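# Put cart bottle behind fridge bottle, close door

## Task

A bottle already stands on one refrigerator shelf. Pick up the bottle that is on the cart and set it upright on that same shelf, straight behind the first bottle. After that, close the refrigerator door completely. At the finish both bottles must be upright, and the cart must be resting on its wheels. Letting a glass bottle drop any real distance is a failure, as is banging the door open or closed, and so is the robot toppling or ending up leaning. Anything that stays in place only because the robot is holding it at the end does not count.

## Robot and tools

ROBOT. A Hello Robot Stretch 4 with a single arm. It has an omni-wheel base, a lift running up a mast, a telescoping arm that reaches forward, a wrist with yaw, pitch and roll, and a two-finger gripper. It stands about 1.6 m tall, and the base rim lies within 0.23 m of the base origin. There are four cameras: head_camera, head_left_camera, head_right_camera (fisheye) and wrist_camera.

FRAMES. The base frame has its origin on the floor below the base centre, with x forward, y left and z up. hand_pose is reported in this frame and marks a point between the open fingertips; the printed value can be a little off. The odometry frame is the base frame as it was at the start of the scene. base_odometry heading is positive to the left and runs from -3.142 to 3.142. Because it comes from wheel turns only, slipping shows up as travel.

TOOLS.
execute_actions(actions, cameras): actions is a list holding one action, or an empty list to get state and images only. An action may contain:
- base: exactly one relative motion, measured from where the base last reported itself. translate_m drives straight, forward positive, -2 to 2 m. strafe_m moves sideways, left positive, -2 to 2 m. rotate_rad turns in place, counter-clockwise (left) positive, -3.2 to 3.2 rad.
- joints: absolute targets given by name. lift_m 0 to 1.2. arm_m 0 to 0.55 (extension). wrist_yaw_rad -1.134 to 4.276 (0 points forward, positive turns left, 3.14 is folded back, and above 3.4 the arm can get in the way). wrist_pitch_rad -1.117 to 4.259 (0 is level, 1.57 points down). wrist_roll_rad -1.117 to 4.259 (at 0 the fingers are level; positive rolls clockwise as seen from behind). gripper_m -0.038 to 0.141, the fingertip gap in metres; values below 0 press the tips together. The done tolerances are 0.004 m for lift/arm/gripper, 0.02 rad for yaw/roll and 0.05 rad for pitch. Targets outside a range get clipped, and the result reports it. Unknown keys or other bad values cause the whole call to be refused.
- pace: "slow", "default", "fast" or "max". Base speed is 0.1/0.3/0.4/0.6 m/s and turning 1/2/3/4 rad/s, and both are reduced when the lift is high (down to 0.3 m/s and 1 rad/s at lift 1.2).
- contact_limits: {"arm_m": 0 to 0.75}, default 0.5. This sets how hard the arm may push before it stops.
- {"end_of_arm": "enable_torque"} on its own re-enables wrist or gripper motors that have switched off.
The motions within an action start together. An action runs for at most 15 s. Joints or the base left out of an action can still be pushing toward earlier targets. cameras takes a list of names; null or ["all"] gives all of them and [] gives none.
wait(seconds 0 to 10): does nothing and then returns state and images.
zoom_image(camera, region [x0,y0,x1,y1] in pixels, at most 504x504): gives a closer view of that camera's most recent image.
read_manual: returns licence text only.
finished_scene(scene): ends the scene and reports success. It cannot be undone, so call it only once the result is stable with the robot not holding anything in place.

READINGS. lidar_m gives 12 distances, one per 30-degree sector, starting straight ahead and going counter-clockwise (4th is left, 7th behind, 10th right). "-" means nothing was seen or the object is closer than 0.25 m. Glass and thin legs can be missed. wrist_depth_mm is a 7x7 grid of depths from 100 to 2000 mm, and it includes the robot body but leaves out clear objects. motor_effort is a percentage, with the peak in brackets. For wheels, positive means turning right. base_tilt is in degrees. If turned_by_wheels and turned_by_imu differ by more than about 0.1 rad, the base hit something or slipped.

STATUSES. done; off_target (stopped short and may still be pushing); contact_stop_at_<key> (the part met something, dropped its target and may go slack; a slack lift can sink); limit_stop_at_<name>, including own_body (self-collision) and tilt (lean above 6 degrees, which makes lift, arm and wheels slack); time_out; torque_fault (a wrist motor went limp, so send enable_torque). on_its_own reports what the call did not command, and "held at" there means the target being held. If a call reports a stop, any later calls in the same reply are skipped.

GRIPPING. Set gripper_m below the object's width to grip. Squeezing tighter pulls the object toward the wrist. The gripper reading does not confirm a grasp; a firm squeeze (at a target of 0 or more) shows up as a change in gripper effort. If the tips snag on a surface, raise the lift.

CAUTIONS. Avoid turning or driving with more than 1 kg held while arm_m is above 0.2, particularly at fast paces, because the robot can tip. Steady pushes with the gripper raised high can also tip it. Self-collision can happen when pitch is below -0.2 and roll is below -0.4 or above 4. To unfold at the start, send lift_m 0.4 with wrist_yaw_rad 0. Handle the glass bottles gently, and swing the fridge door slowly and without slamming. Drops, slips, hard hits and heavy pushes lower the result, and shorter robot motion time is better. The robot keeps its last command while you are thinking.

CALIBRATION. Camera intrinsics and base-to-camera transforms are supplied in OpenCV convention. They carry small errors, and the wrist camera pose also depends on joint readings.

Each tool is called after "Request:" as name(argument=value, ...) on one line, values as JSON.

## Session

Request:
execute_actions(actions=[])

Scene clock: 0.00 s.
base_odometry: x=+0.000 y=+0.000 heading=+0.000 (m, m, rad; odometry frame)
turned_by_wheels: +0.000 (rad since the last result)
turned_by_imu: +0.000 (rad since the last result)
base_tilt: forward=+0.2 right=+0.0 (deg)
lidar_m: 1.58 0.74 0.80 1.15 1.43 1.55 1.10 1.08 3.05 1.35 1.99 2.12
base_status: not commanded
joint_positions: lift_m=+0.128 arm_m=-0.002 wrist_yaw_rad=+3.053 wrist_pitch_rad=-0.013 wrist_roll_rad=-0.018 gripper_m=+0.057
joint_status: not commanded
motor_effort: lift_m=+21 arm_m=+1 wrist_yaw_rad=+1 wrist_pitch_rad=-6 wrist_roll_rad=+0 gripper_m=-3 wheel_0=+0 wheel_1=+0 wheel_2=+1 (%)
hand_pose: x=-0.1111 y=+0.1127 z=+0.3100 quat_wxyz=(+0.044, +0.006, -0.009, +0.999) (m; base frame)
wrist_depth_mm: - 141 - - 1983 1537 1336 / 108 140 1499 - 1983 1576 1336 / 113 141 1308 - 1983 1576 1336 / 138 198 - - 1983 1537 1336 / 1430 1499 1308 - 1863 1576 1281 / 1042 1078 200 1060 204 1160 1182 / 741 294 798 - 768 768 798
pictures: head_camera, head_left_camera, head_right_camera, wrist_camera
Images, in order (width x height): head_camera 420x560, head_left_camera 420x672, head_right_camera 420x672, wrist_camera 616x392.

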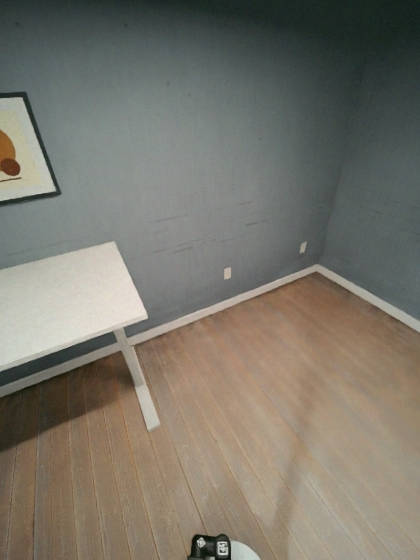

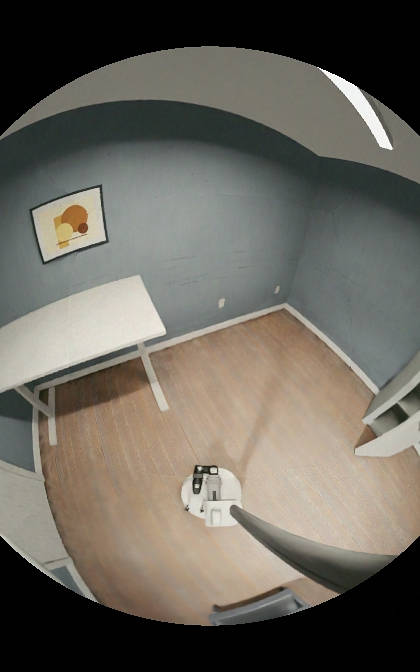

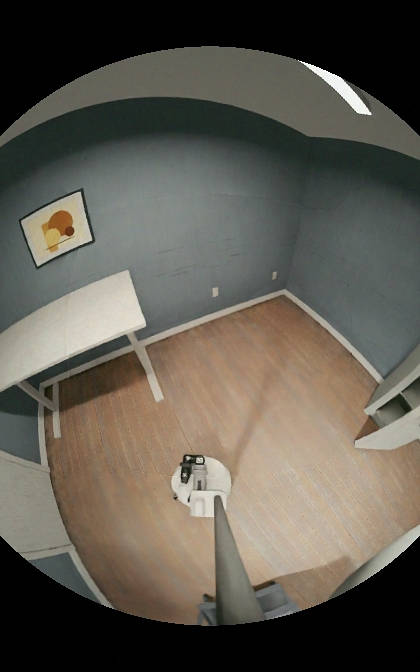

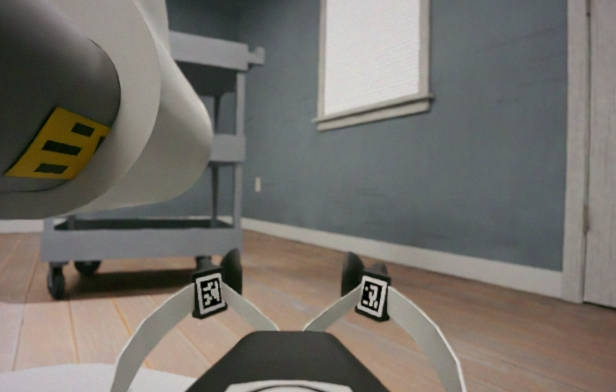

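Fridge to the right, cart behind. Look right.

Request:
execute_actions(actions=[{"base":{"rotate_rad":-1.57},"joints":{"lift_m":0.5,"wrist_yaw_rad":0}}])

Request:
execute_actions(actions=[{"base":{"rotate_rad":-1.4}}])

Scene clock: 6.10 s.
base_odometry: x=+0.000 y=+0.000 heading=-1.570 (m, m, rad; odometry frame)
turned_by_wheels: -1.570 (rad since the last result)
turned_by_imu: -1.558 (rad since the last result)
base_tilt: forward=+0.2 right=-0.1 (deg)
lidar_m: 1.34 1.97 2.11 1.59 0.75 0.79 1.15 1.45 1.54 1.10 1.09 3.09
base_status: done
joint_positions: lift_m=+0.500 arm_m=-0.002 wrist_yaw_rad=+0.001 wrist_pitch_rad=-0.013 wrist_roll_rad=-0.018 gripper_m=+0.057
joint_status: all done
motor_effort: lift_m=+24(20) arm_m=-1(0) wrist_yaw_rad=-1(7) wrist_pitch_rad=-5(6) wrist_roll_rad=-1(0) gripper_m=-2(1) wheel_0=+0(6) wheel_1=-1(7) wheel_2=+0(6) (%)
hand_pose: x=+0.4570 y=-0.0872 z=+0.6819 quat_wxyz=(+1.000, -0.009, -0.007, +0.000) (m; base frame)
wrist_depth_mm: 1756 1863 1576 1618 - - - / 1708 1863 1708 1661 - - - / 1756 1863 1537 1661 - - - / 1808 1921 1499 1708 - - - / 1708 1863 1255 1756 - - - / 1756 1863 200 1464 204 - - / 1499 1499 1537 - 1576 1576 1618
pictures: head_camera, head_left_camera, head_right_camera, wrist_camera
camera_calibration (this result's frames):
wrist_camera: T_world_to_cam=[[-0.0146928, -0.999109, 0.0395613, -0.117179], [-0.00589011, -0.0394784, -0.999203, 0.731394], [0.999875, -0.0149142, -0.00530482, -0.223079], [0, 0, 0, 1]] pos_world=[0.225637, -0.0915271, 0.734263]
Images, in order (width x height): head_camera 420x560, head_left_camera 420x672, head_right_camera 420x672, wrist_camera 616x392.

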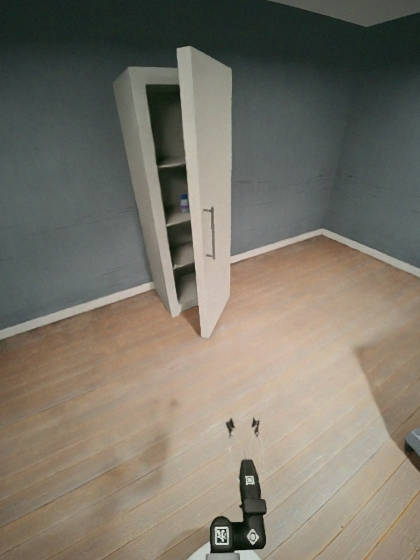

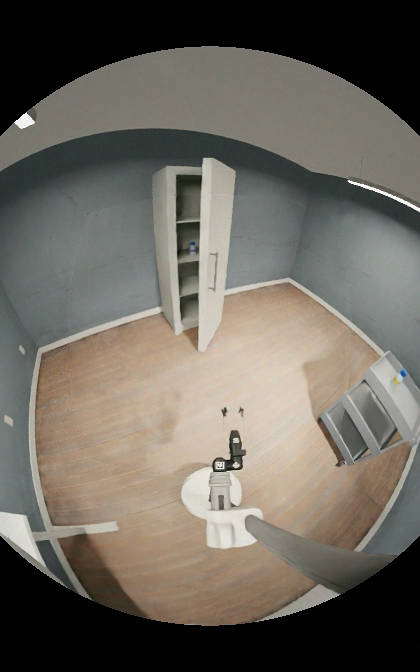

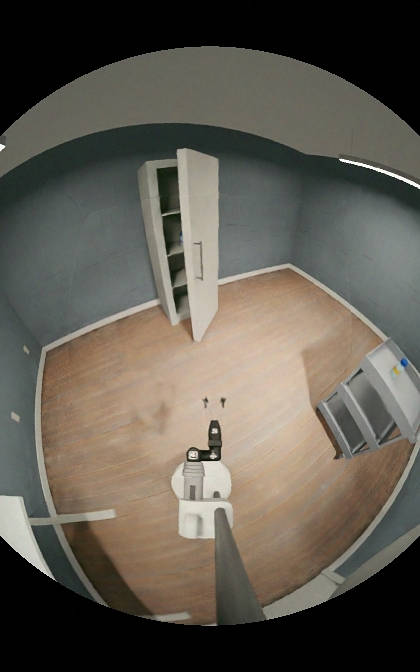

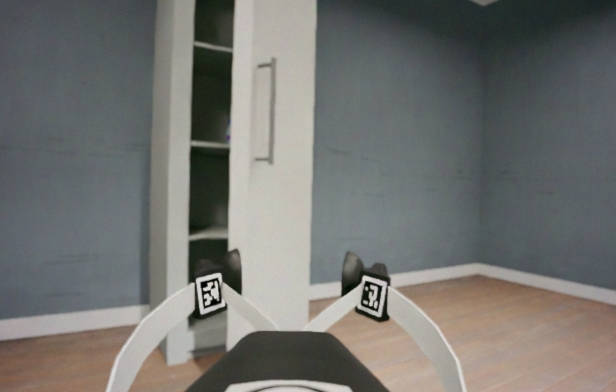

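Scene clock: 8.07 s.
base_odometry: x=+0.000 y=+0.000 heading=-2.970 (m, m, rad; odometry frame)
turned_by_wheels: -1.400 (rad since the last result)
turned_by_imu: -1.389 (rad since the last result)
base_tilt: forward=+0.3 right=-0.1 (deg)
lidar_m: 1.09 1.11 2.66 1.36 2.22 1.88 0.77 0.75 0.88 1.45 1.46 1.67
base_status: done
joint_positions: lift_m=+0.500 arm_m=-0.002 wrist_yaw_rad=+0.000 wrist_pitch_rad=-0.013 wrist_roll_rad=-0.018 gripper_m=+0.057
joint_status: not commanded
motor_effort: lift_m=+22(24) arm_m=+0(0) wrist_yaw_rad=+1(1) wrist_pitch_rad=-5(6) wrist_roll_rad=+1(0) gripper_m=-2(2) wheel_0=-1(4) wheel_1=-1(5) wheel_2=-1(7) (%)
hand_pose: x=+0.4570 y=-0.0874 z=+0.6820 quat_wxyz=(+1.000, -0.009, -0.007, +0.000) (m; base frame)
wrist_depth_mm: - - - - - 1756 1366 / - - - - - 1708 1366 / - 891 917 946 - 1708 1366 / - - - - - 1708 1366 / - 1229 1336 1397 - 1756 1366 / - 866 200 946 203 1708 1366 / 1464 1118 1281 - 1576 1576 1397
pictures: head_camera, head_left_camera, head_right_camera, wrist_camera
camera_calibration (this result's frames):
wrist_camera: T_world_to_cam=[[-0.01518, -0.999102, 0.0395614, -0.117102], [-0.00589321, -0.0394759, -0.999203, 0.731526], [0.999867, -0.0154011, -0.00528867, -0.223092], [0, 0, 0, 1]] pos_world=[0.225596, -0.0915549, 0.734396]
Images, in order (width x height): head_camera 420x560, head_left_camera 420x672, head_right_camera 420x672, wrist_camera 616x392.

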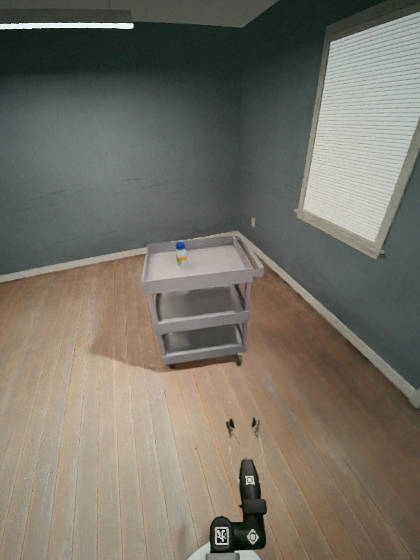

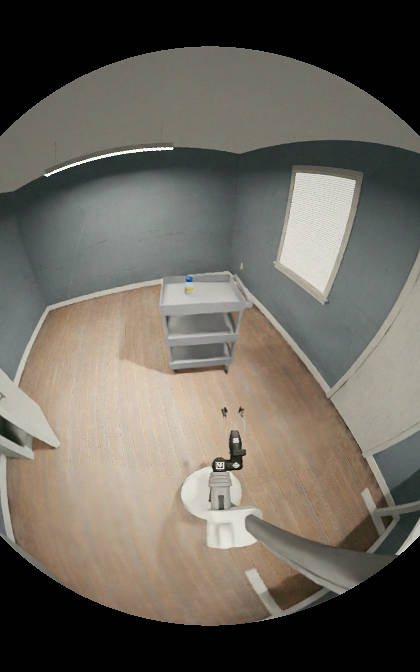

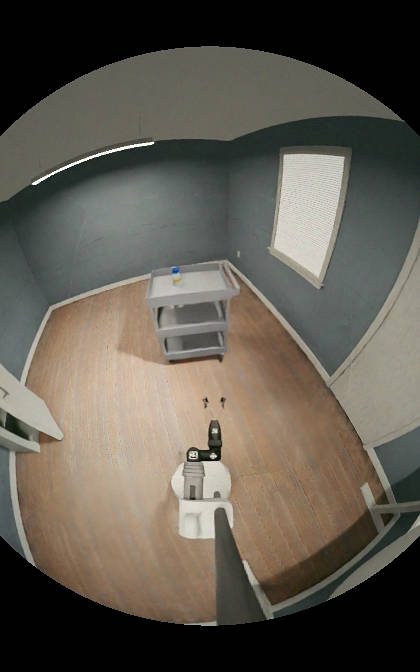

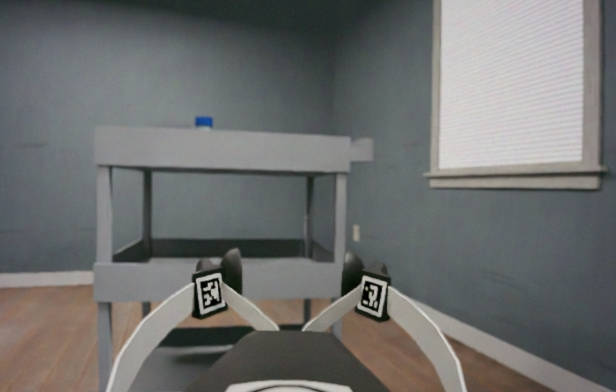

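Request:
execute_actions(actions=[{"base":{"strafe_m":0.29},"joints":{"lift_m":0.8,"gripper_m":0.12}}], cameras=[])

Request:
execute_actions(actions=[{"base":{"translate_m":0.45}}], cameras=["head_camera","wrist_camera"])

Scene clock: 20.97 s.
base_odometry: x=+0.049 y=-0.286 heading=-2.970 (m, m, rad; odometry frame)
turned_by_wheels: +0.000 (rad since the last result)
turned_by_imu: +0.000 (rad since the last result)
base_tilt: forward=+0.2 right=+0.1 (deg)
lidar_m: 1.06 3.08 1.48 1.07 1.94 2.00 1.62 0.86 1.00 1.62 1.73 1.17
base_status: done
joint_positions: lift_m=+0.800 arm_m=-0.002 wrist_yaw_rad=+0.000 wrist_pitch_rad=-0.013 wrist_roll_rad=-0.018 gripper_m=+0.120
joint_status: all done
motor_effort: lift_m=+23(28) arm_m=+0(0) wrist_yaw_rad=+1(1) wrist_pitch_rad=-5(6) wrist_roll_rad=-1(1) gripper_m=+0(2) wheel_0=+1(8) wheel_1=-2(7) wheel_2=-1(1) (%)
hand_pose: x=+0.4570 y=-0.0874 z=+0.9819 quat_wxyz=(+1.000, -0.009, -0.007, +0.000) (m; base frame)
wrist_depth_mm: - - - - - - 1661 / - - - - - - 1661 / - - - - - - 1661 / - - - - - - 1618 / - - - 1160 1255 1921 1618 / - - 1281 1366 220 - 1661 / - - - - 1182 1863 1661
pictures: none
No camera images: the call's "cameras" was empty. Leave "cameras" out to get every camera's image.

Scene clock: 23.93 s.
base_odometry: x=-0.394 y=-0.362 heading=-2.970 (m, m, rad; odometry frame)
turned_by_wheels: +0.000 (rad since the last result)
turned_by_imu: -0.002 (rad since the last result)
base_tilt: forward=+0.2 right=+0.1 (deg)
lidar_m: 0.62 2.65 2.53 1.07 1.10 2.34 2.07 1.29 1.44 1.60 1.61 0.69
base_status: done
joint_positions: lift_m=+0.800 arm_m=-0.002 wrist_yaw_rad=+0.000 wrist_pitch_rad=-0.013 wrist_roll_rad=-0.018 gripper_m=+0.120
joint_status: not commanded
motor_effort: lift_m=+23(23) arm_m=+0(0) wrist_yaw_rad=+0(1) wrist_pitch_rad=-6(6) wrist_roll_rad=+1(0) gripper_m=-1(1) wheel_0=-1(8) wheel_1=+1(5) wheel_2=+2(8) (%)
hand_pose: x=+0.4570 y=-0.0874 z=+0.9819 quat_wxyz=(+1.000, -0.009, -0.007, +0.000) (m; base frame)
wrist_depth_mm: - - - - - 1921 1537 / - - - - - 1863 1499 / - - - - - 1921 1537 / - - - - - 1921 1537 / - - - 917 - 1756 1499 / - 580 433 668 219 683 564 / - 418 418 - 469 488 512
pictures: head_camera, wrist_camera
camera_calibration (this result's frames):
wrist_camera: T_world_to_cam=[[-0.0151832, -0.999102, 0.0395613, -0.128966], [-0.00588658, -0.0394759, -0.999203, 1.03119], [0.999867, -0.015404, -0.00528192, -0.221513], [0, 0, 0, 1]] pos_world=[0.225596, -0.091555, 1.0343]
Images, in order (width x height): head_camera 420x560, wrist_camera 616x392.

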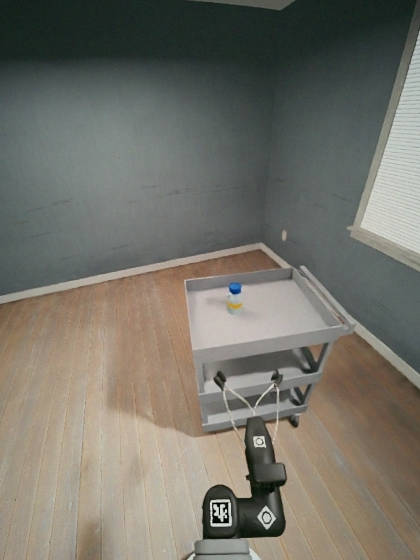

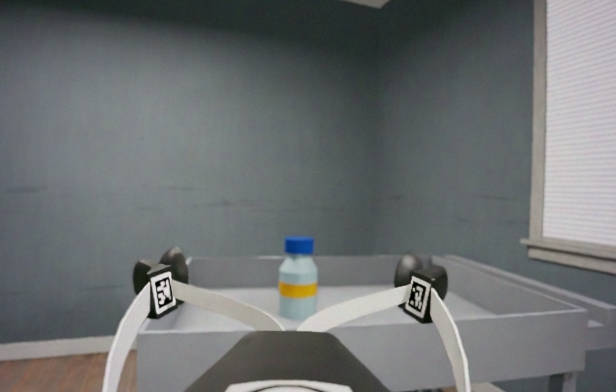

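Request:
execute_actions(actions=[{"joints":{"lift_m":0.8,"wrist_pitch_rad":0.35,"arm_m":0.33}}], cameras=["head_camera","wrist_camera"])

Scene clock: 37.10 s.
base_odometry: x=-0.394 y=-0.362 heading=-2.970 (m, m, rad; odometry frame)
turned_by_wheels: +0.000 (rad since the last result)
turned_by_imu: +0.010 (rad since the last result)
base_tilt: forward=+0.2 right=+0.0 (deg)
lidar_m: 0.75 2.64 2.53 1.09 1.16 2.38 2.05 1.29 1.45 1.58 1.61 0.80
base_status: not commanded
joint_positions: lift_m=+0.800 arm_m=+0.328 wrist_yaw_rad=+0.000 wrist_pitch_rad=+0.352 wrist_roll_rad=-0.019 gripper_m=+0.120
joint_status: all done
motor_effort: lift_m=+21(25) arm_m=+9(17) wrist_yaw_rad=+0(13) wrist_pitch_rad=-5(22) wrist_roll_rad=+3(4) gripper_m=+0(3) wheel_0=-1(7) wheel_1=+0(9) wheel_2=+1(8) (%)
hand_pose: x=+0.7702 y=-0.0873 z=+0.8788 quat_wxyz=(+0.985, -0.009, +0.175, +0.002) (m; base frame)
wrist_depth_mm: 1756 1808 - - - 1756 1366 / 1808 1921 - - - 1808 1397 / 1921 - 691 466 691 691 1336 / 1921 469 549 484 574 585 535 / 263 370 402 407 415 424 424 / 276 266 263 260 220 259 259 / 314 289 286 - 282 277 279
pictures: head_camera, wrist_camera
camera_calibration (this result's frames):
wrist_camera: T_world_to_cam=[[0.000329712, -0.999082, 0.0428393, -0.134903], [-0.362499, -0.040045, -0.931123, 1.1448], [0.931984, -0.0152222, -0.362179, -0.169269], [0, 0, 0, 1]] pos_world=[0.572788, -0.0915125, 1.01042]
Images, in order (width x height): head_camera 420x560, wrist_camera 616x392.

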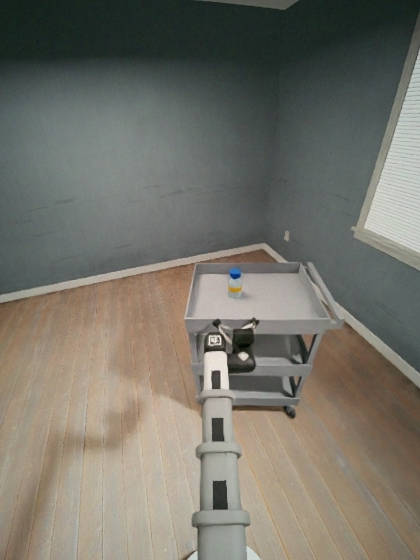

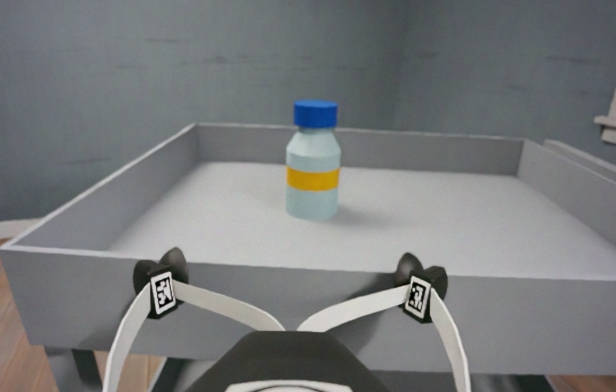

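Request:
execute_actions(actions=[{"base":{"strafe_m":-0.018},"joints":{"lift_m":0.86}}], cameras=[])

Request:
execute_actions(actions=[{"joints":{"arm_m":0.5},"pace":"slow"}], cameras=["head_camera","wrist_camera"])

Scene clock: 47.03 s.
base_odometry: x=-0.397 y=-0.345 heading=-2.970 (m, m, rad; odometry frame)
turned_by_wheels: +0.000 (rad since the last result)
turned_by_imu: -0.001 (rad since the last result)
base_tilt: forward=+0.2 right=+0.0 (deg)
lidar_m: 0.76 2.64 2.52 1.10 1.15 2.39 2.04 1.26 1.46 1.57 1.58 0.78
base_status: done
joint_positions: lift_m=+0.860 arm_m=+0.328 wrist_yaw_rad=+0.000 wrist_pitch_rad=+0.352 wrist_roll_rad=-0.019 gripper_m=+0.120
joint_status: all done
motor_effort: lift_m=+23(27) arm_m=+9(8) wrist_yaw_rad=+0(0) wrist_pitch_rad=-5(5) wrist_roll_rad=+1(2) gripper_m=+0(1) wheel_0=-1(6) wheel_1=+0(7) wheel_2=+0(1) (%)
hand_pose: x=+0.7702 y=-0.0873 z=+0.9386 quat_wxyz=(+0.985, -0.009, +0.175, +0.002) (m; base frame)
wrist_depth_mm: 1708 1863 1983 - - 1661 1336 / 1808 1983 - - - 1756 1397 / 1921 - - - - 1756 1397 / 1983 - 699 621 699 691 597 / 1983 459 517 500 539 539 504 / 307 278 279 413 219 424 427 / 296 289 283 - 281 274 277
pictures: none
No camera images: the call's "cameras" was empty. Leave "cameras" out to get every camera's image.

Scene clock: 50.00 s.
base_odometry: x=-0.397 y=-0.345 heading=-2.970 (m, m, rad; odometry frame)
turned_by_wheels: +0.000 (rad since the last result)
turned_by_imu: -0.001 (rad since the last result)
base_tilt: forward=+0.3 right=+0.0 (deg)
lidar_m: 0.74 2.65 2.52 1.08 1.17 2.35 2.05 1.28 1.44 1.57 1.60 0.79
base_status: not commanded
joint_positions: lift_m=+0.860 arm_m=+0.498 wrist_yaw_rad=+0.000 wrist_pitch_rad=+0.352 wrist_roll_rad=-0.019 gripper_m=+0.120
joint_status: all done
motor_effort: lift_m=+23(24) arm_m=+9(9) wrist_yaw_rad=+0(0) wrist_pitch_rad=-5(5) wrist_roll_rad=+1(1) gripper_m=+0(1) wheel_0=+0(1) wheel_1=+1(0) wheel_2=+0(0) (%)
hand_pose: x=+0.9401 y=-0.0873 z=+0.9386 quat_wxyz=(+0.985, -0.009, +0.175, +0.002) (m; base frame)
wrist_depth_mm: 1618 1708 1863 1983 - 1661 1308 / 1618 1808 1921 - - 1661 1308 / 1756 1863 - - - 1708 1336 / 1921 1921 559 539 - 1618 1336 / 1863 436 517 324 535 544 517 / 327 368 377 324 220 421 424 / 310 329 345 - 342 345 351
pictures: head_camera, wrist_camera
camera_calibration (this result's frames):
wrist_camera: T_world_to_cam=[[0.000286154, -0.999082, 0.0428394, -0.13749], [-0.362501, -0.0400292, -0.931123, 1.26205], [0.931983, -0.0152629, -0.36218, -0.306035], [0, 0, 0, 1]] pos_world=[0.742755, -0.0915157, 1.07018]
Images, in order (width x height): head_camera 420x560, wrist_camera 616x392.

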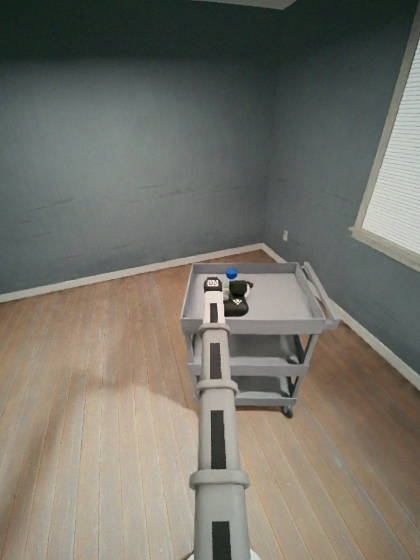

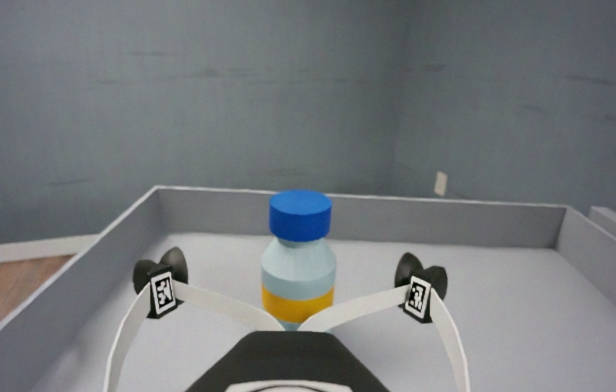

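Request:
execute_actions(actions=[{"joints":{"arm_m":0.55,"lift_m":0.815},"pace":"slow"}], cameras=["head_camera","wrist_camera"])

Scene clock: 56.07 s.
base_odometry: x=-0.397 y=-0.345 heading=-2.970 (m, m, rad; odometry frame)
turned_by_wheels: +0.000 (rad since the last result)
turned_by_imu: -0.001 (rad since the last result)
base_tilt: forward=+0.2 right=+0.0 (deg)
lidar_m: 0.75 2.63 2.51 1.09 1.14 2.40 2.06 1.26 1.47 1.54 1.59 0.78
base_status: not commanded
joint_positions: lift_m=+0.815 arm_m=+0.546 wrist_yaw_rad=+0.000 wrist_pitch_rad=+0.352 wrist_roll_rad=-0.019 gripper_m=+0.120
joint_status: all done
joint sent to its limit — the command would take arm_m past its upper limit, so that joint was sent only as far as its limit.
motor_effort: lift_m=+18(15) arm_m=+9(9) wrist_yaw_rad=+0(1) wrist_pitch_rad=-5(5) wrist_roll_rad=+0(2) gripper_m=+0(1) wheel_0=-1(1) wheel_1=+0(0) wheel_2=+0(1) (%)
hand_pose: x=+0.9877 y=-0.0873 z=+0.8940 quat_wxyz=(+0.985, -0.009, +0.175, +0.002) (m; base frame)
wrist_depth_mm: 1576 1661 1808 1921 - 1618 1281 / 1618 1708 1808 1983 - 1661 1308 / 1756 1808 1983 - - 1708 1366 / 1808 484 496 253 488 488 480 / 330 402 424 259 442 452 459 / 306 307 314 267 219 349 353 / 273 276 287 - 286 287 293
pictures: head_camera, wrist_camera
camera_calibration (this result's frames):
wrist_camera: T_world_to_cam=[[0.000285935, -0.999082, 0.0428393, -0.135593], [-0.362503, -0.040029, -0.931123, 1.23779], [0.931983, -0.0152631, -0.362182, -0.36654], [0, 0, 0, 1]] pos_world=[0.790349, -0.0915157, 1.02559]
Images, in order (width x height): head_camera 420x560, wrist_camera 616x392.

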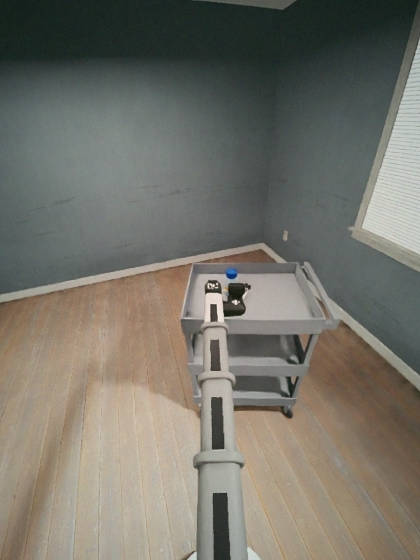

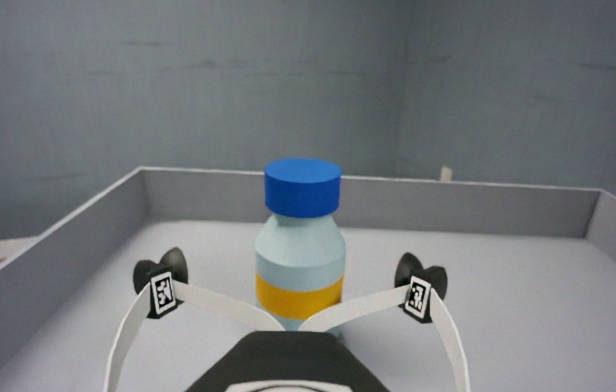

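Request:
execute_actions(actions=[{"base":{"translate_m":0.03},"pace":"slow"}], cameras=[])

Request:
execute_actions(actions=[{"joints":{"gripper_m":0.0}}], cameras=[])

Request:
execute_actions(actions=[{"joints":{"lift_m":0.9},"pace":"slow"}], cameras=["head_camera","wrist_camera"])

Scene clock: 63.57 s.
base_odometry: x=-0.427 y=-0.350 heading=-2.970 (m, m, rad; odometry frame)
turned_by_wheels: +0.000 (rad since the last result)
turned_by_imu: -0.001 (rad since the last result)
base_tilt: forward=+0.2 right=+0.0 (deg)
lidar_m: 0.72 2.62 2.57 1.11 1.15 2.38 2.09 1.30 1.49 1.56 1.57 0.76
base_status: done
joint_positions: lift_m=+0.815 arm_m=+0.546 wrist_yaw_rad=+0.000 wrist_pitch_rad=+0.352 wrist_roll_rad=-0.019 gripper_m=+0.120
joint_status: not commanded
motor_effort: lift_m=+19(18) arm_m=+9(9) wrist_yaw_rad=+0(0) wrist_pitch_rad=-6(5) wrist_roll_rad=+2(1) gripper_m=+0(2) wheel_0=+1(7) wheel_1=+2(3) wheel_2=-1(6) (%)
hand_pose: x=+0.9877 y=-0.0873 z=+0.8940 quat_wxyz=(+0.985, -0.009, +0.175, +0.002) (m; base frame)
wrist_depth_mm: 1537 1661 1756 1863 1983 1618 1255 / 1618 1708 1863 - - 1661 1308 / 1708 1808 1921 - - 1661 1308 / 1808 459 462 224 459 455 455 / 325 402 430 232 445 452 459 / 303 307 310 229 220 351 353 / 274 276 287 - 286 286 293
pictures: none
No camera images: the call's "cameras" was empty. Leave "cameras" out to get every camera's image.

Scene clock: 65.63 s.
base_odometry: x=-0.427 y=-0.350 heading=-2.971 (m, m, rad; odometry frame)
turned_by_wheels: +0.000 (rad since the last result)
turned_by_imu: -0.001 (rad since the last result)
base_tilt: forward=+0.2 right=+0.1 (deg)
lidar_m: 0.73 2.62 2.51 1.11 1.15 2.40 2.09 1.30 1.49 1.58 1.58 0.77
base_status: not commanded
joint_positions: lift_m=+0.815 arm_m=+0.546 wrist_yaw_rad=-0.001 wrist_pitch_rad=+0.353 wrist_roll_rad=-0.019 gripper_m=+0.001
joint_status: all done
motor_effort: lift_m=+19(19) arm_m=+9(9) wrist_yaw_rad=+4(8) wrist_pitch_rad=-9(9) wrist_roll_rad=+3(0) gripper_m=-24(26) wheel_0=-2(1) wheel_1=+0(2) wheel_2=-2(2) (%)
hand_pose: x=+0.9875 y=-0.0877 z=+0.8935 quat_wxyz=(+0.984, -0.009, +0.176, +0.001) (m; base frame)
wrist_depth_mm: 1576 1708 1756 1863 - 1576 1281 / 1618 1756 1808 - - 1661 1308 / 1708 1863 1983 - - 1661 1336 / 1756 462 459 211 462 459 452 / 324 404 424 217 442 445 455 / 307 304 202 221 185 349 351 / 272 271 286 - 282 285 291
pictures: none
No camera images: the call's "cameras" was empty. Leave "cameras" out to get every camera's image.

Scene clock: 67.23 s.
base_odometry: x=-0.427 y=-0.350 heading=-2.970 (m, m, rad; odometry frame)
turned_by_wheels: +0.000 (rad since the last result)
turned_by_imu: +0.000 (rad since the last result)
base_tilt: forward=+0.3 right=+0.0 (deg)
lidar_m: 0.71 2.61 2.55 1.12 1.13 2.37 2.08 1.29 1.49 1.55 1.58 0.76
base_status: not commanded
joint_positions: lift_m=+0.900 arm_m=+0.546 wrist_yaw_rad=+0.000 wrist_pitch_rad=+0.357 wrist_roll_rad=-0.019 gripper_m=+0.001
joint_status: all done
motor_effort: lift_m=+26(31) arm_m=+8(8) wrist_yaw_rad=+1(4) wrist_pitch_rad=-21(22) wrist_roll_rad=+2(1) gripper_m=-24(25) wheel_0=-1(1) wheel_1=+0(0) wheel_2=-1(2) (%)
hand_pose: x=+0.9873 y=-0.0874 z=+0.9769 quat_wxyz=(+0.984, -0.009, +0.178, +0.002) (m; base frame)
wrist_depth_mm: 1499 1708 1756 1863 - 1618 1255 / 1618 1756 1863 1983 - 1618 1308 / 1708 1808 1983 - - 1661 1336 / 1808 1921 - 231 - 1708 1366 / 1863 504 488 223 492 492 484 / 1576 382 204 216 188 473 477 / 322 370 389 - 387 389 394
pictures: head_camera, wrist_camera
camera_calibration (this result's frames):
wrist_camera: T_world_to_cam=[[0.000194467, -0.999082, 0.0428395, -0.139143], [-0.367402, -0.0399148, -0.929205, 1.31784], [0.930062, -0.0155586, -0.367073, -0.329402], [0, 0, 0, 1]] pos_world=[0.790569, -0.091539, 1.10959]
Images, in order (width x height): head_camera 420x560, wrist_camera 616x392.

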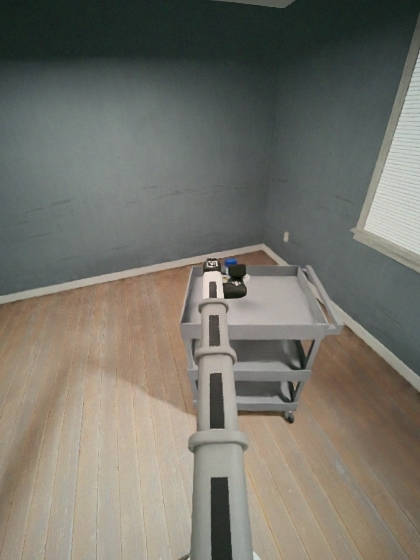

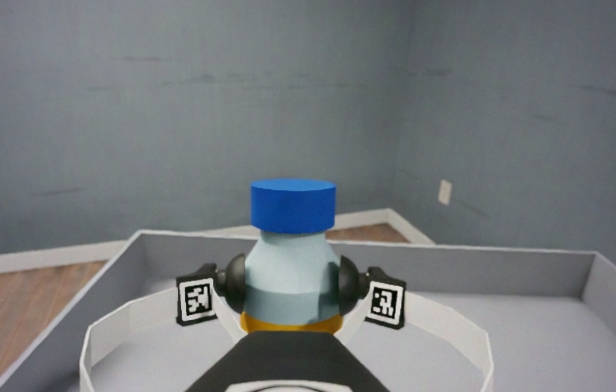

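Request:
execute_actions(actions=[{"joints":{"arm_m":0.0}}], cameras=[])

Request:
execute_actions(actions=[{"base":{"rotate_rad":1.8},"pace":"slow"}], cameras=[])

Request:
execute_actions(actions=[{"base":{"strafe_m":0.3}}], cameras=[])

Request:
execute_actions(actions=[{"base":{"translate_m":0.5}}])

Scene clock: 83.37 s.
base_odometry: x=-0.427 y=-0.350 heading=-2.970 (m, m, rad; odometry frame)
turned_by_wheels: +0.000 (rad since the last result)
turned_by_imu: -0.001 (rad since the last result)
base_tilt: forward=+0.1 right=+0.0 (deg)
lidar_m: 0.38 2.63 2.53 1.12 1.14 2.37 2.08 1.30 1.48 1.56 1.58 0.75
base_status: not commanded
joint_positions: lift_m=+0.900 arm_m=+0.002 wrist_yaw_rad=+0.000 wrist_pitch_rad=+0.358 wrist_roll_rad=-0.019 gripper_m=+0.001
joint_status: all done
motor_effort: lift_m=+26(26) arm_m=-8(9) wrist_yaw_rad=+0(0) wrist_pitch_rad=-21(21) wrist_roll_rad=+3(0) gripper_m=-24(25) wheel_0=+0(0) wheel_1=+0(0) wheel_2=-1(1) (%)
hand_pose: x=+0.4427 y=-0.0875 z=+0.9769 quat_wxyz=(+0.984, -0.009, +0.178, +0.002) (m; base frame)
wrist_depth_mm: 1921 - - - - 1808 1430 / - - - - - 1863 1430 / - - - 1008 - 1808 1499 / - - 741 230 831 750 1430 / - 1921 580 222 591 585 1464 / 1618 676 204 216 188 1618 1537 / 1336 1308 707 - 798 831 1464
pictures: none
No camera images: the call's "cameras" was empty. Leave "cameras" out to get every camera's image.

Scene clock: 86.43 s.
base_odometry: x=-0.427 y=-0.350 heading=-1.171 (m, m, rad; odometry frame)
turned_by_wheels: +1.800 (rad since the last result)
turned_by_imu: +1.784 (rad since the last result)
base_tilt: forward=+0.2 right=+0.0 (deg)
lidar_m: 0.38 2.17 2.23 1.29 1.34 1.65 1.54 0.87 0.71 0.72 2.68 2.29
base_status: done
joint_positions: lift_m=+0.900 arm_m=+0.002 wrist_yaw_rad=+0.000 wrist_pitch_rad=+0.357 wrist_roll_rad=-0.019 gripper_m=+0.001
joint_status: not commanded
motor_effort: lift_m=+25(26) arm_m=-9(9) wrist_yaw_rad=+0(0) wrist_pitch_rad=-21(21) wrist_roll_rad=+1(1) gripper_m=-25(25) wheel_0=+0(3) wheel_1=-1(5) wheel_2=-1(5) (%)
hand_pose: x=+0.4427 y=-0.0874 z=+0.9769 quat_wxyz=(+0.984, -0.009, +0.178, +0.002) (m; base frame)
wrist_depth_mm: 1708 1756 1205 960 1808 1863 1921 / 1756 1808 1255 1025 1921 1921 - / 1863 1921 1430 1078 - - - / 1983 1983 1499 230 - - - / - - 1537 221 - - - / 1618 1499 204 216 189 1756 1756 / 1366 1336 1397 - 1397 1397 1430
pictures: none
No camera images: the call's "cameras" was empty. Leave "cameras" out to get every camera's image.

Scene clock: 88.77 s.
base_odometry: x=-0.150 y=-0.233 heading=-1.171 (m, m, rad; odometry frame)
turned_by_wheels: +0.000 (rad since the last result)
turned_by_imu: +0.001 (rad since the last result)
base_tilt: forward=+0.2 right=+0.0 (deg)
lidar_m: 0.43 2.14 1.89 0.98 1.02 1.33 1.59 1.65 1.01 1.01 2.99 1.17
base_status: done
joint_positions: lift_m=+0.900 arm_m=+0.002 wrist_yaw_rad=+0.000 wrist_pitch_rad=+0.357 wrist_roll_rad=-0.019 gripper_m=+0.001
joint_status: not commanded
motor_effort: lift_m=+25(26) arm_m=-9(9) wrist_yaw_rad=+0(0) wrist_pitch_rad=-21(21) wrist_roll_rad=-1(2) gripper_m=-26(24) wheel_0=+0(9) wheel_1=+0(9) wheel_2=+0(2) (%)
hand_pose: x=+0.4428 y=-0.0874 z=+0.9770 quat_wxyz=(+0.984, -0.009, +0.178, +0.002) (m; base frame)
wrist_depth_mm: 1618 1661 1756 1661 878 1808 1921 / 1708 1808 1863 1708 917 1921 1921 / 1863 1921 1921 1863 991 - - / 1921 - - 230 1118 - - / - - - 222 1229 - - / 1576 1499 204 216 189 1756 1708 / 1366 1366 1397 - 1397 1397 1430
pictures: none
No camera images: the call's "cameras" was empty. Leave "cameras" out to get every camera's image.

Scene clock: 91.90 s.
base_odometry: x=+0.044 y=-0.693 heading=-1.170 (m, m, rad; odometry frame)
turned_by_wheels: +0.000 (rad since the last result)
turned_by_imu: -0.002 (rad since the last result)
base_tilt: forward=+0.2 right=+0.0 (deg)
lidar_m: 0.40 1.62 1.94 1.80 1.14 1.41 2.07 1.37 1.20 2.88 2.48 0.64
base_status: done
joint_positions: lift_m=+0.900 arm_m=+0.002 wrist_yaw_rad=+0.000 wrist_pitch_rad=+0.357 wrist_roll_rad=-0.019 gripper_m=+0.001
joint_status: not commanded
motor_effort: lift_m=+25(25) arm_m=-9(9) wrist_yaw_rad=+0(0) wrist_pitch_rad=-20(20) wrist_roll_rad=+2(0) gripper_m=-23(25) wheel_0=+0(6) wheel_1=+1(5) wheel_2=+1(8) (%)
hand_pose: x=+0.4427 y=-0.0874 z=+0.9770 quat_wxyz=(+0.984, -0.009, +0.178, +0.002) (m; base frame)
wrist_depth_mm: 1205 1229 1255 1138 1205 387 544 / 1281 1308 1336 1229 1229 415 707 / 1336 1366 1397 1042 1042 439 1537 / 1397 1464 1499 230 1397 477 1661 / 1537 1537 1576 221 512 525 1808 / 1576 1537 203 217 189 723 1756 / 1366 1366 1430 - 580 866 1464
pictures: head_camera, head_left_camera, head_right_camera, wrist_camera
camera_calibration (this result's frames):
wrist_camera: T_world_to_cam=[[0.000427467, -0.999082, 0.0428352, -0.139077], [-0.367399, -0.0399964, -0.929203, 1.11786], [0.930063, -0.0153404, -0.367079, 0.177108], [0, 0, 0, 1]] pos_world=[0.246041, -0.091522, 1.10969]
Images, in order (width x height): head_camera 420x560, head_left_camera 420x672, head_right_camera 420x672, wrist_camera 616x392.

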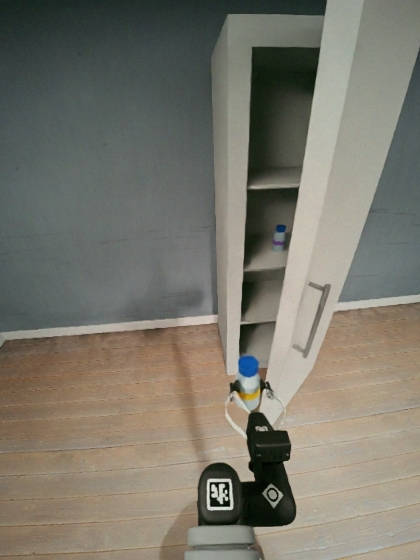

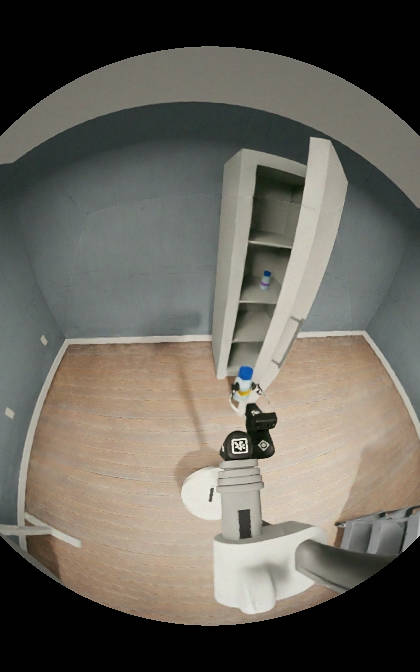

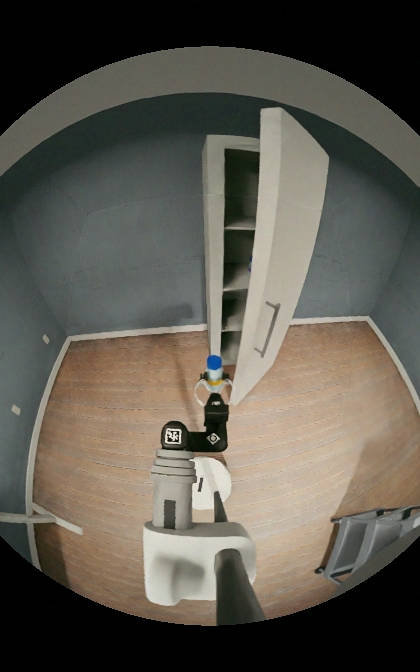

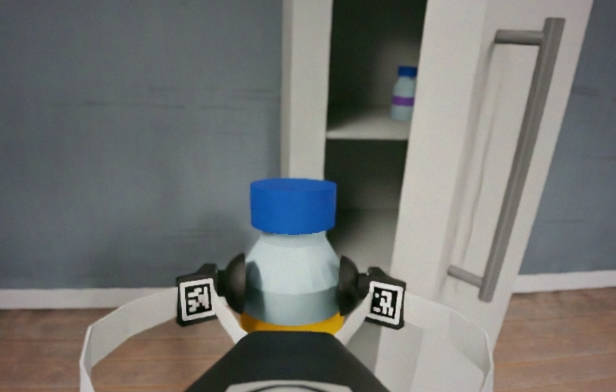

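Request:
execute_actions(actions=[{"joints":{"arm_m":0.4,"wrist_yaw_rad":0.35},"pace":"slow"}], cameras=["head_camera"])

Request:
execute_actions(actions=[{"base":{"strafe_m":-0.3},"pace":"slow"}], cameras=["head_camera","head_left_camera"])

Scene clock: 108.13 s.
base_odometry: x=+0.044 y=-0.693 heading=-1.170 (m, m, rad; odometry frame)
turned_by_wheels: +0.000 (rad since the last result)
turned_by_imu: -0.002 (rad since the last result)
base_tilt: forward=+0.3 right=+0.0 (deg)
lidar_m: 0.78 1.63 1.96 1.79 1.15 1.43 2.07 1.34 1.18 2.86 2.54 0.68
base_status: not commanded
joint_positions: lift_m=+0.900 arm_m=+0.398 wrist_yaw_rad=+0.350 wrist_pitch_rad=+0.357 wrist_roll_rad=-0.019 gripper_m=+0.001
joint_status: all done
motor_effort: lift_m=+25(25) arm_m=+9(9) wrist_yaw_rad=+1(5) wrist_pitch_rad=-20(21) wrist_roll_rad=-1(3) gripper_m=-24(24) wheel_0=+1(1) wheel_1=+0(1) wheel_2=+1(1) (%)
hand_pose: x=+0.8532 y=+0.0105 z=+0.9770 quat_wxyz=(+0.969, -0.040, +0.173, +0.173) (m; base frame)
wrist_depth_mm: 1098 1025 960 917 878 342 661 / 1160 1078 1025 960 917 359 707 / 1255 1160 1098 1025 960 375 741 / 1366 1229 1138 230 1025 399 535 / 1499 1366 1229 223 854 427 831 / 1576 1397 204 216 188 831 866 / 1366 1366 1366 - 521 603 750
pictures: head_camera
Images, in order (width x height): head_camera 420x560.

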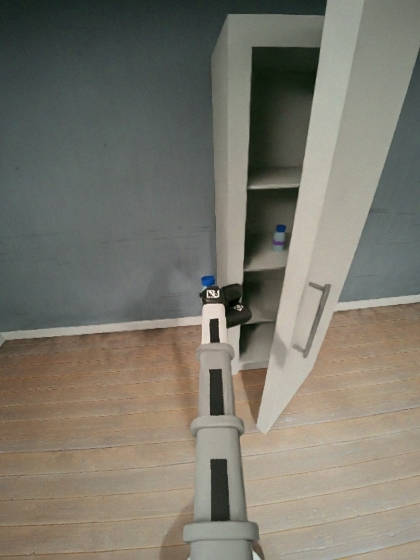

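Scene clock: 112.27 s.
base_odometry: x=-0.231 y=-0.811 heading=-1.167 (m, m, rad; odometry frame)
turned_by_wheels: +0.003 (rad since the last result)
turned_by_imu: +0.173 (rad since the last result)
base_tilt: forward=+0.2 right=-0.1 (deg)
lidar_m: 0.61 1.72 2.12 1.51 1.44 2.12 2.07 0.99 0.95 2.62 2.11 0.59
base_status: done
joint_positions: lift_m=+0.900 arm_m=+0.399 wrist_yaw_rad=+0.357 wrist_pitch_rad=+0.357 wrist_roll_rad=-0.024 gripper_m=+0.001
joint_status: not commanded
on_its_own: wrist_yaw_rad is at rest, and its effort (-19) is outside its rest range (-13 to +13); wrist_roll_rad is at rest, and its effort (+17) is outside its rest range (-13 to +13)
motor_effort: lift_m=+25(25) arm_m=+7(9) wrist_yaw_rad=-19(31) wrist_pitch_rad=-19(21) wrist_roll_rad=+17(23) gripper_m=-25(25) wheel_0=+23(34) wheel_1=+11(12) wheel_2=+10(15) (%)
hand_pose: x=+0.8536 y=+0.0125 z=+0.9772 quat_wxyz=(+0.968, -0.043, +0.173, +0.177) (m; base frame)
wrist_depth_mm: 1397 1255 1098 991 891 355 654 / 1537 1336 1160 1025 397 699 683 / 1708 1430 1255 1098 410 732 707 / 1808 1537 1308 230 433 492 539 / 1921 1708 1366 222 449 820 433 / 1618 1537 204 216 189 878 820 / 1336 1336 1430 - 521 732 768
pictures: head_camera, head_left_camera
Images, in order (width x height): head_camera 420x560, head_left_camera 420x672.

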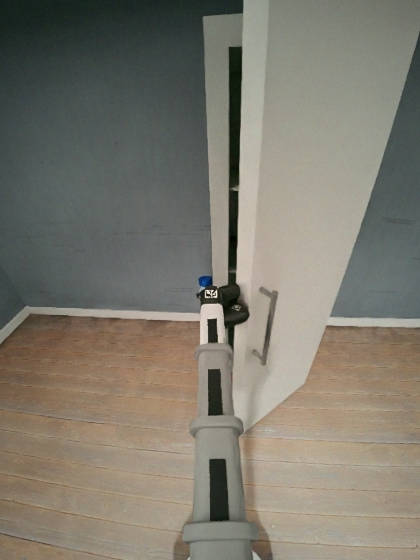

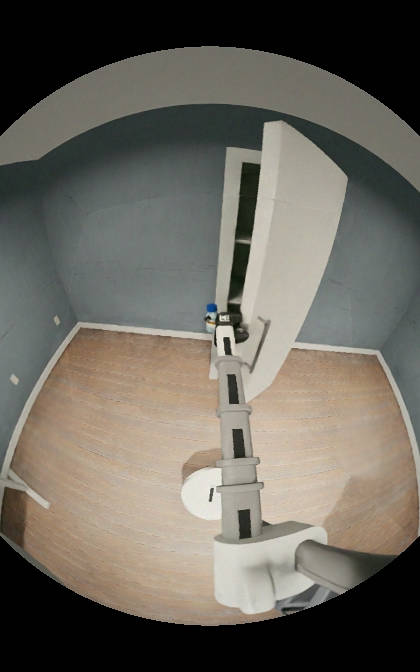

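Request:
execute_actions(actions=[{"base":{"strafe_m":0.12},"pace":"slow"}], cameras=[])

Request:
execute_actions(actions=[{"joints":{"arm_m":0.0,"wrist_yaw_rad":0}}], cameras=[])

Request:
execute_actions(actions=[{"base":{"rotate_rad":1.4},"pace":"slow"}])

Scene clock: 127.13 s.
base_odometry: x=-0.121 y=-0.763 heading=-1.167 (m, m, rad; odometry frame)
turned_by_wheels: +0.000 (rad since the last result)
turned_by_imu: -0.001 (rad since the last result)
base_tilt: forward=+0.2 right=-0.1 (deg)
lidar_m: 0.78 1.76 1.99 1.41 1.31 1.90 2.06 1.07 1.06 2.73 2.13 0.62
base_status: done
joint_positions: lift_m=+0.900 arm_m=+0.399 wrist_yaw_rad=+0.350 wrist_pitch_rad=+0.357 wrist_roll_rad=-0.019 gripper_m=+0.001
joint_status: not commanded
motor_effort: lift_m=+25(25) arm_m=+7(6) wrist_yaw_rad=+1(19) wrist_pitch_rad=-20(21) wrist_roll_rad=+1(19) gripper_m=-25(25) wheel_0=+1(20) wheel_1=+2(14) wheel_2=+1(9) (%)
hand_pose: x=+0.8536 y=+0.0105 z=+0.9770 quat_wxyz=(+0.969, -0.040, +0.173, +0.173) (m; base frame)
wrist_depth_mm: 1430 1255 1098 991 891 820 325 / 1499 1308 1182 1042 946 866 338 / 1661 1397 1229 1098 991 564 355 / 1756 1499 1308 231 1042 402 382 / 1863 1661 1366 221 1078 421 410 / 1661 1537 204 216 189 436 831 / 1336 1336 1397 - 1255 480 759
pictures: none
No camera images: the call's "cameras" was empty. Leave "cameras" out to get every camera's image.

Scene clock: 129.43 s.
base_odometry: x=-0.121 y=-0.764 heading=-1.167 (m, m, rad; odometry frame)
turned_by_wheels: +0.000 (rad since the last result)
turned_by_imu: -0.001 (rad since the last result)
base_tilt: forward=+0.3 right=+0.0 (deg)
lidar_m: 0.44 1.72 2.00 1.39 1.30 1.91 2.07 1.08 1.05 2.75 2.10 0.42
base_status: not commanded
joint_positions: lift_m=+0.900 arm_m=+0.002 wrist_yaw_rad=+0.000 wrist_pitch_rad=+0.358 wrist_roll_rad=-0.019 gripper_m=+0.001
joint_status: all done
motor_effort: lift_m=+25(25) arm_m=-8(9) wrist_yaw_rad=+1(15) wrist_pitch_rad=-21(22) wrist_roll_rad=+3(0) gripper_m=-24(25) wheel_0=+0(2) wheel_1=+1(2) wheel_2=+1(2) (%)
hand_pose: x=+0.4427 y=-0.0875 z=+0.9770 quat_wxyz=(+0.984, -0.009, +0.178, +0.002) (m; base frame)
wrist_depth_mm: 1366 1366 1308 1281 410 366 488 / 1430 1464 1366 1336 424 399 535 / 1537 1499 1464 1464 436 442 603 / 1618 1618 1576 232 462 488 723 / 1756 1708 1661 222 480 580 831 / 1576 1537 204 216 189 661 1618 / 1336 1366 1430 - 564 715 1430
pictures: none
No camera images: the call's "cameras" was empty. Leave "cameras" out to get every camera's image.

Scene clock: 132.13 s.
base_odometry: x=-0.121 y=-0.763 heading=+0.233 (m, m, rad; odometry frame)
turned_by_wheels: +1.400 (rad since the last result)
turned_by_imu: +1.388 (rad since the last result)
base_tilt: forward=+0.2 right=+0.0 (deg)
lidar_m: 0.42 1.27 1.66 2.04 1.18 1.04 2.72 2.50 0.66 0.65 1.65 2.08
base_status: done
joint_positions: lift_m=+0.900 arm_m=+0.002 wrist_yaw_rad=+0.000 wrist_pitch_rad=+0.357 wrist_roll_rad=-0.019 gripper_m=+0.001
joint_status: not commanded
motor_effort: lift_m=+25(25) arm_m=-8(9) wrist_yaw_rad=+0(0) wrist_pitch_rad=-21(21) wrist_roll_rad=+0(2) gripper_m=-24(24) wheel_0=-1(4) wheel_1=-1(5) wheel_2=-1(4) (%)
hand_pose: x=+0.4427 y=-0.0874 z=+0.9770 quat_wxyz=(+0.984, -0.009, +0.178, +0.002) (m; base frame)
wrist_depth_mm: 1576 1576 1576 1661 1661 1708 1756 / 1308 1661 1661 1708 1756 1808 1863 / 1661 1756 1808 1863 1921 1983 1921 / 1808 1863 1863 230 1983 - 1921 / 1921 1921 1983 222 - - 1921 / 1618 1499 204 217 189 1756 1756 / 1336 1336 1430 - 1430 1397 1430
pictures: head_camera, head_left_camera, head_right_camera, wrist_camera
camera_calibration (this result's frames):
wrist_camera: T_world_to_cam=[[0.000345374, -0.99908, 0.0428787, -0.13911], [-0.367497, -0.0400051, -0.929164, 1.11784], [0.930025, -0.0154369, -0.367173, 0.177205], [0, 0, 0, 1]] pos_world=[0.246047, -0.091527, 1.10969]
Images, in order (width x height): head_camera 420x560, head_left_camera 420x672, head_right_camera 420x672, wrist_camera 616x392.

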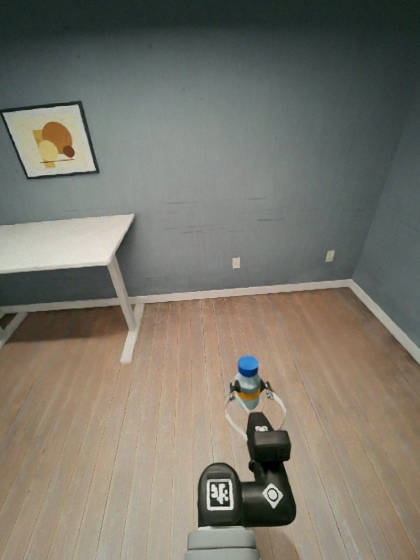

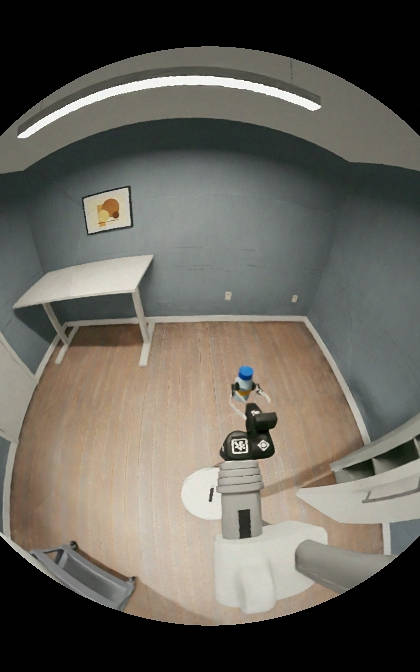

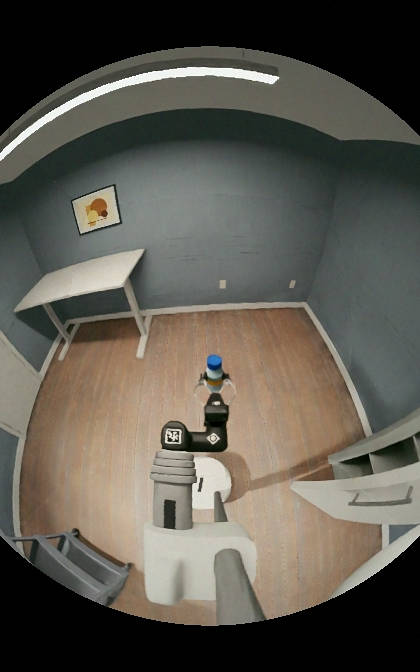

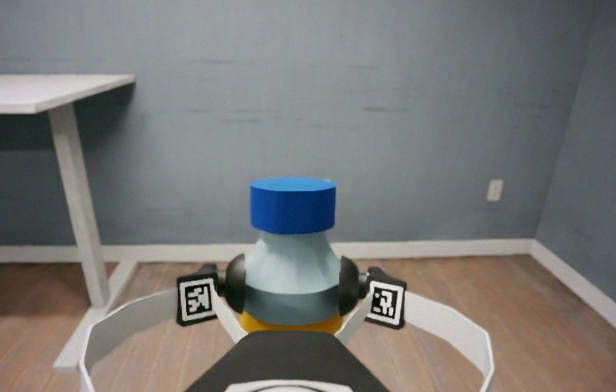

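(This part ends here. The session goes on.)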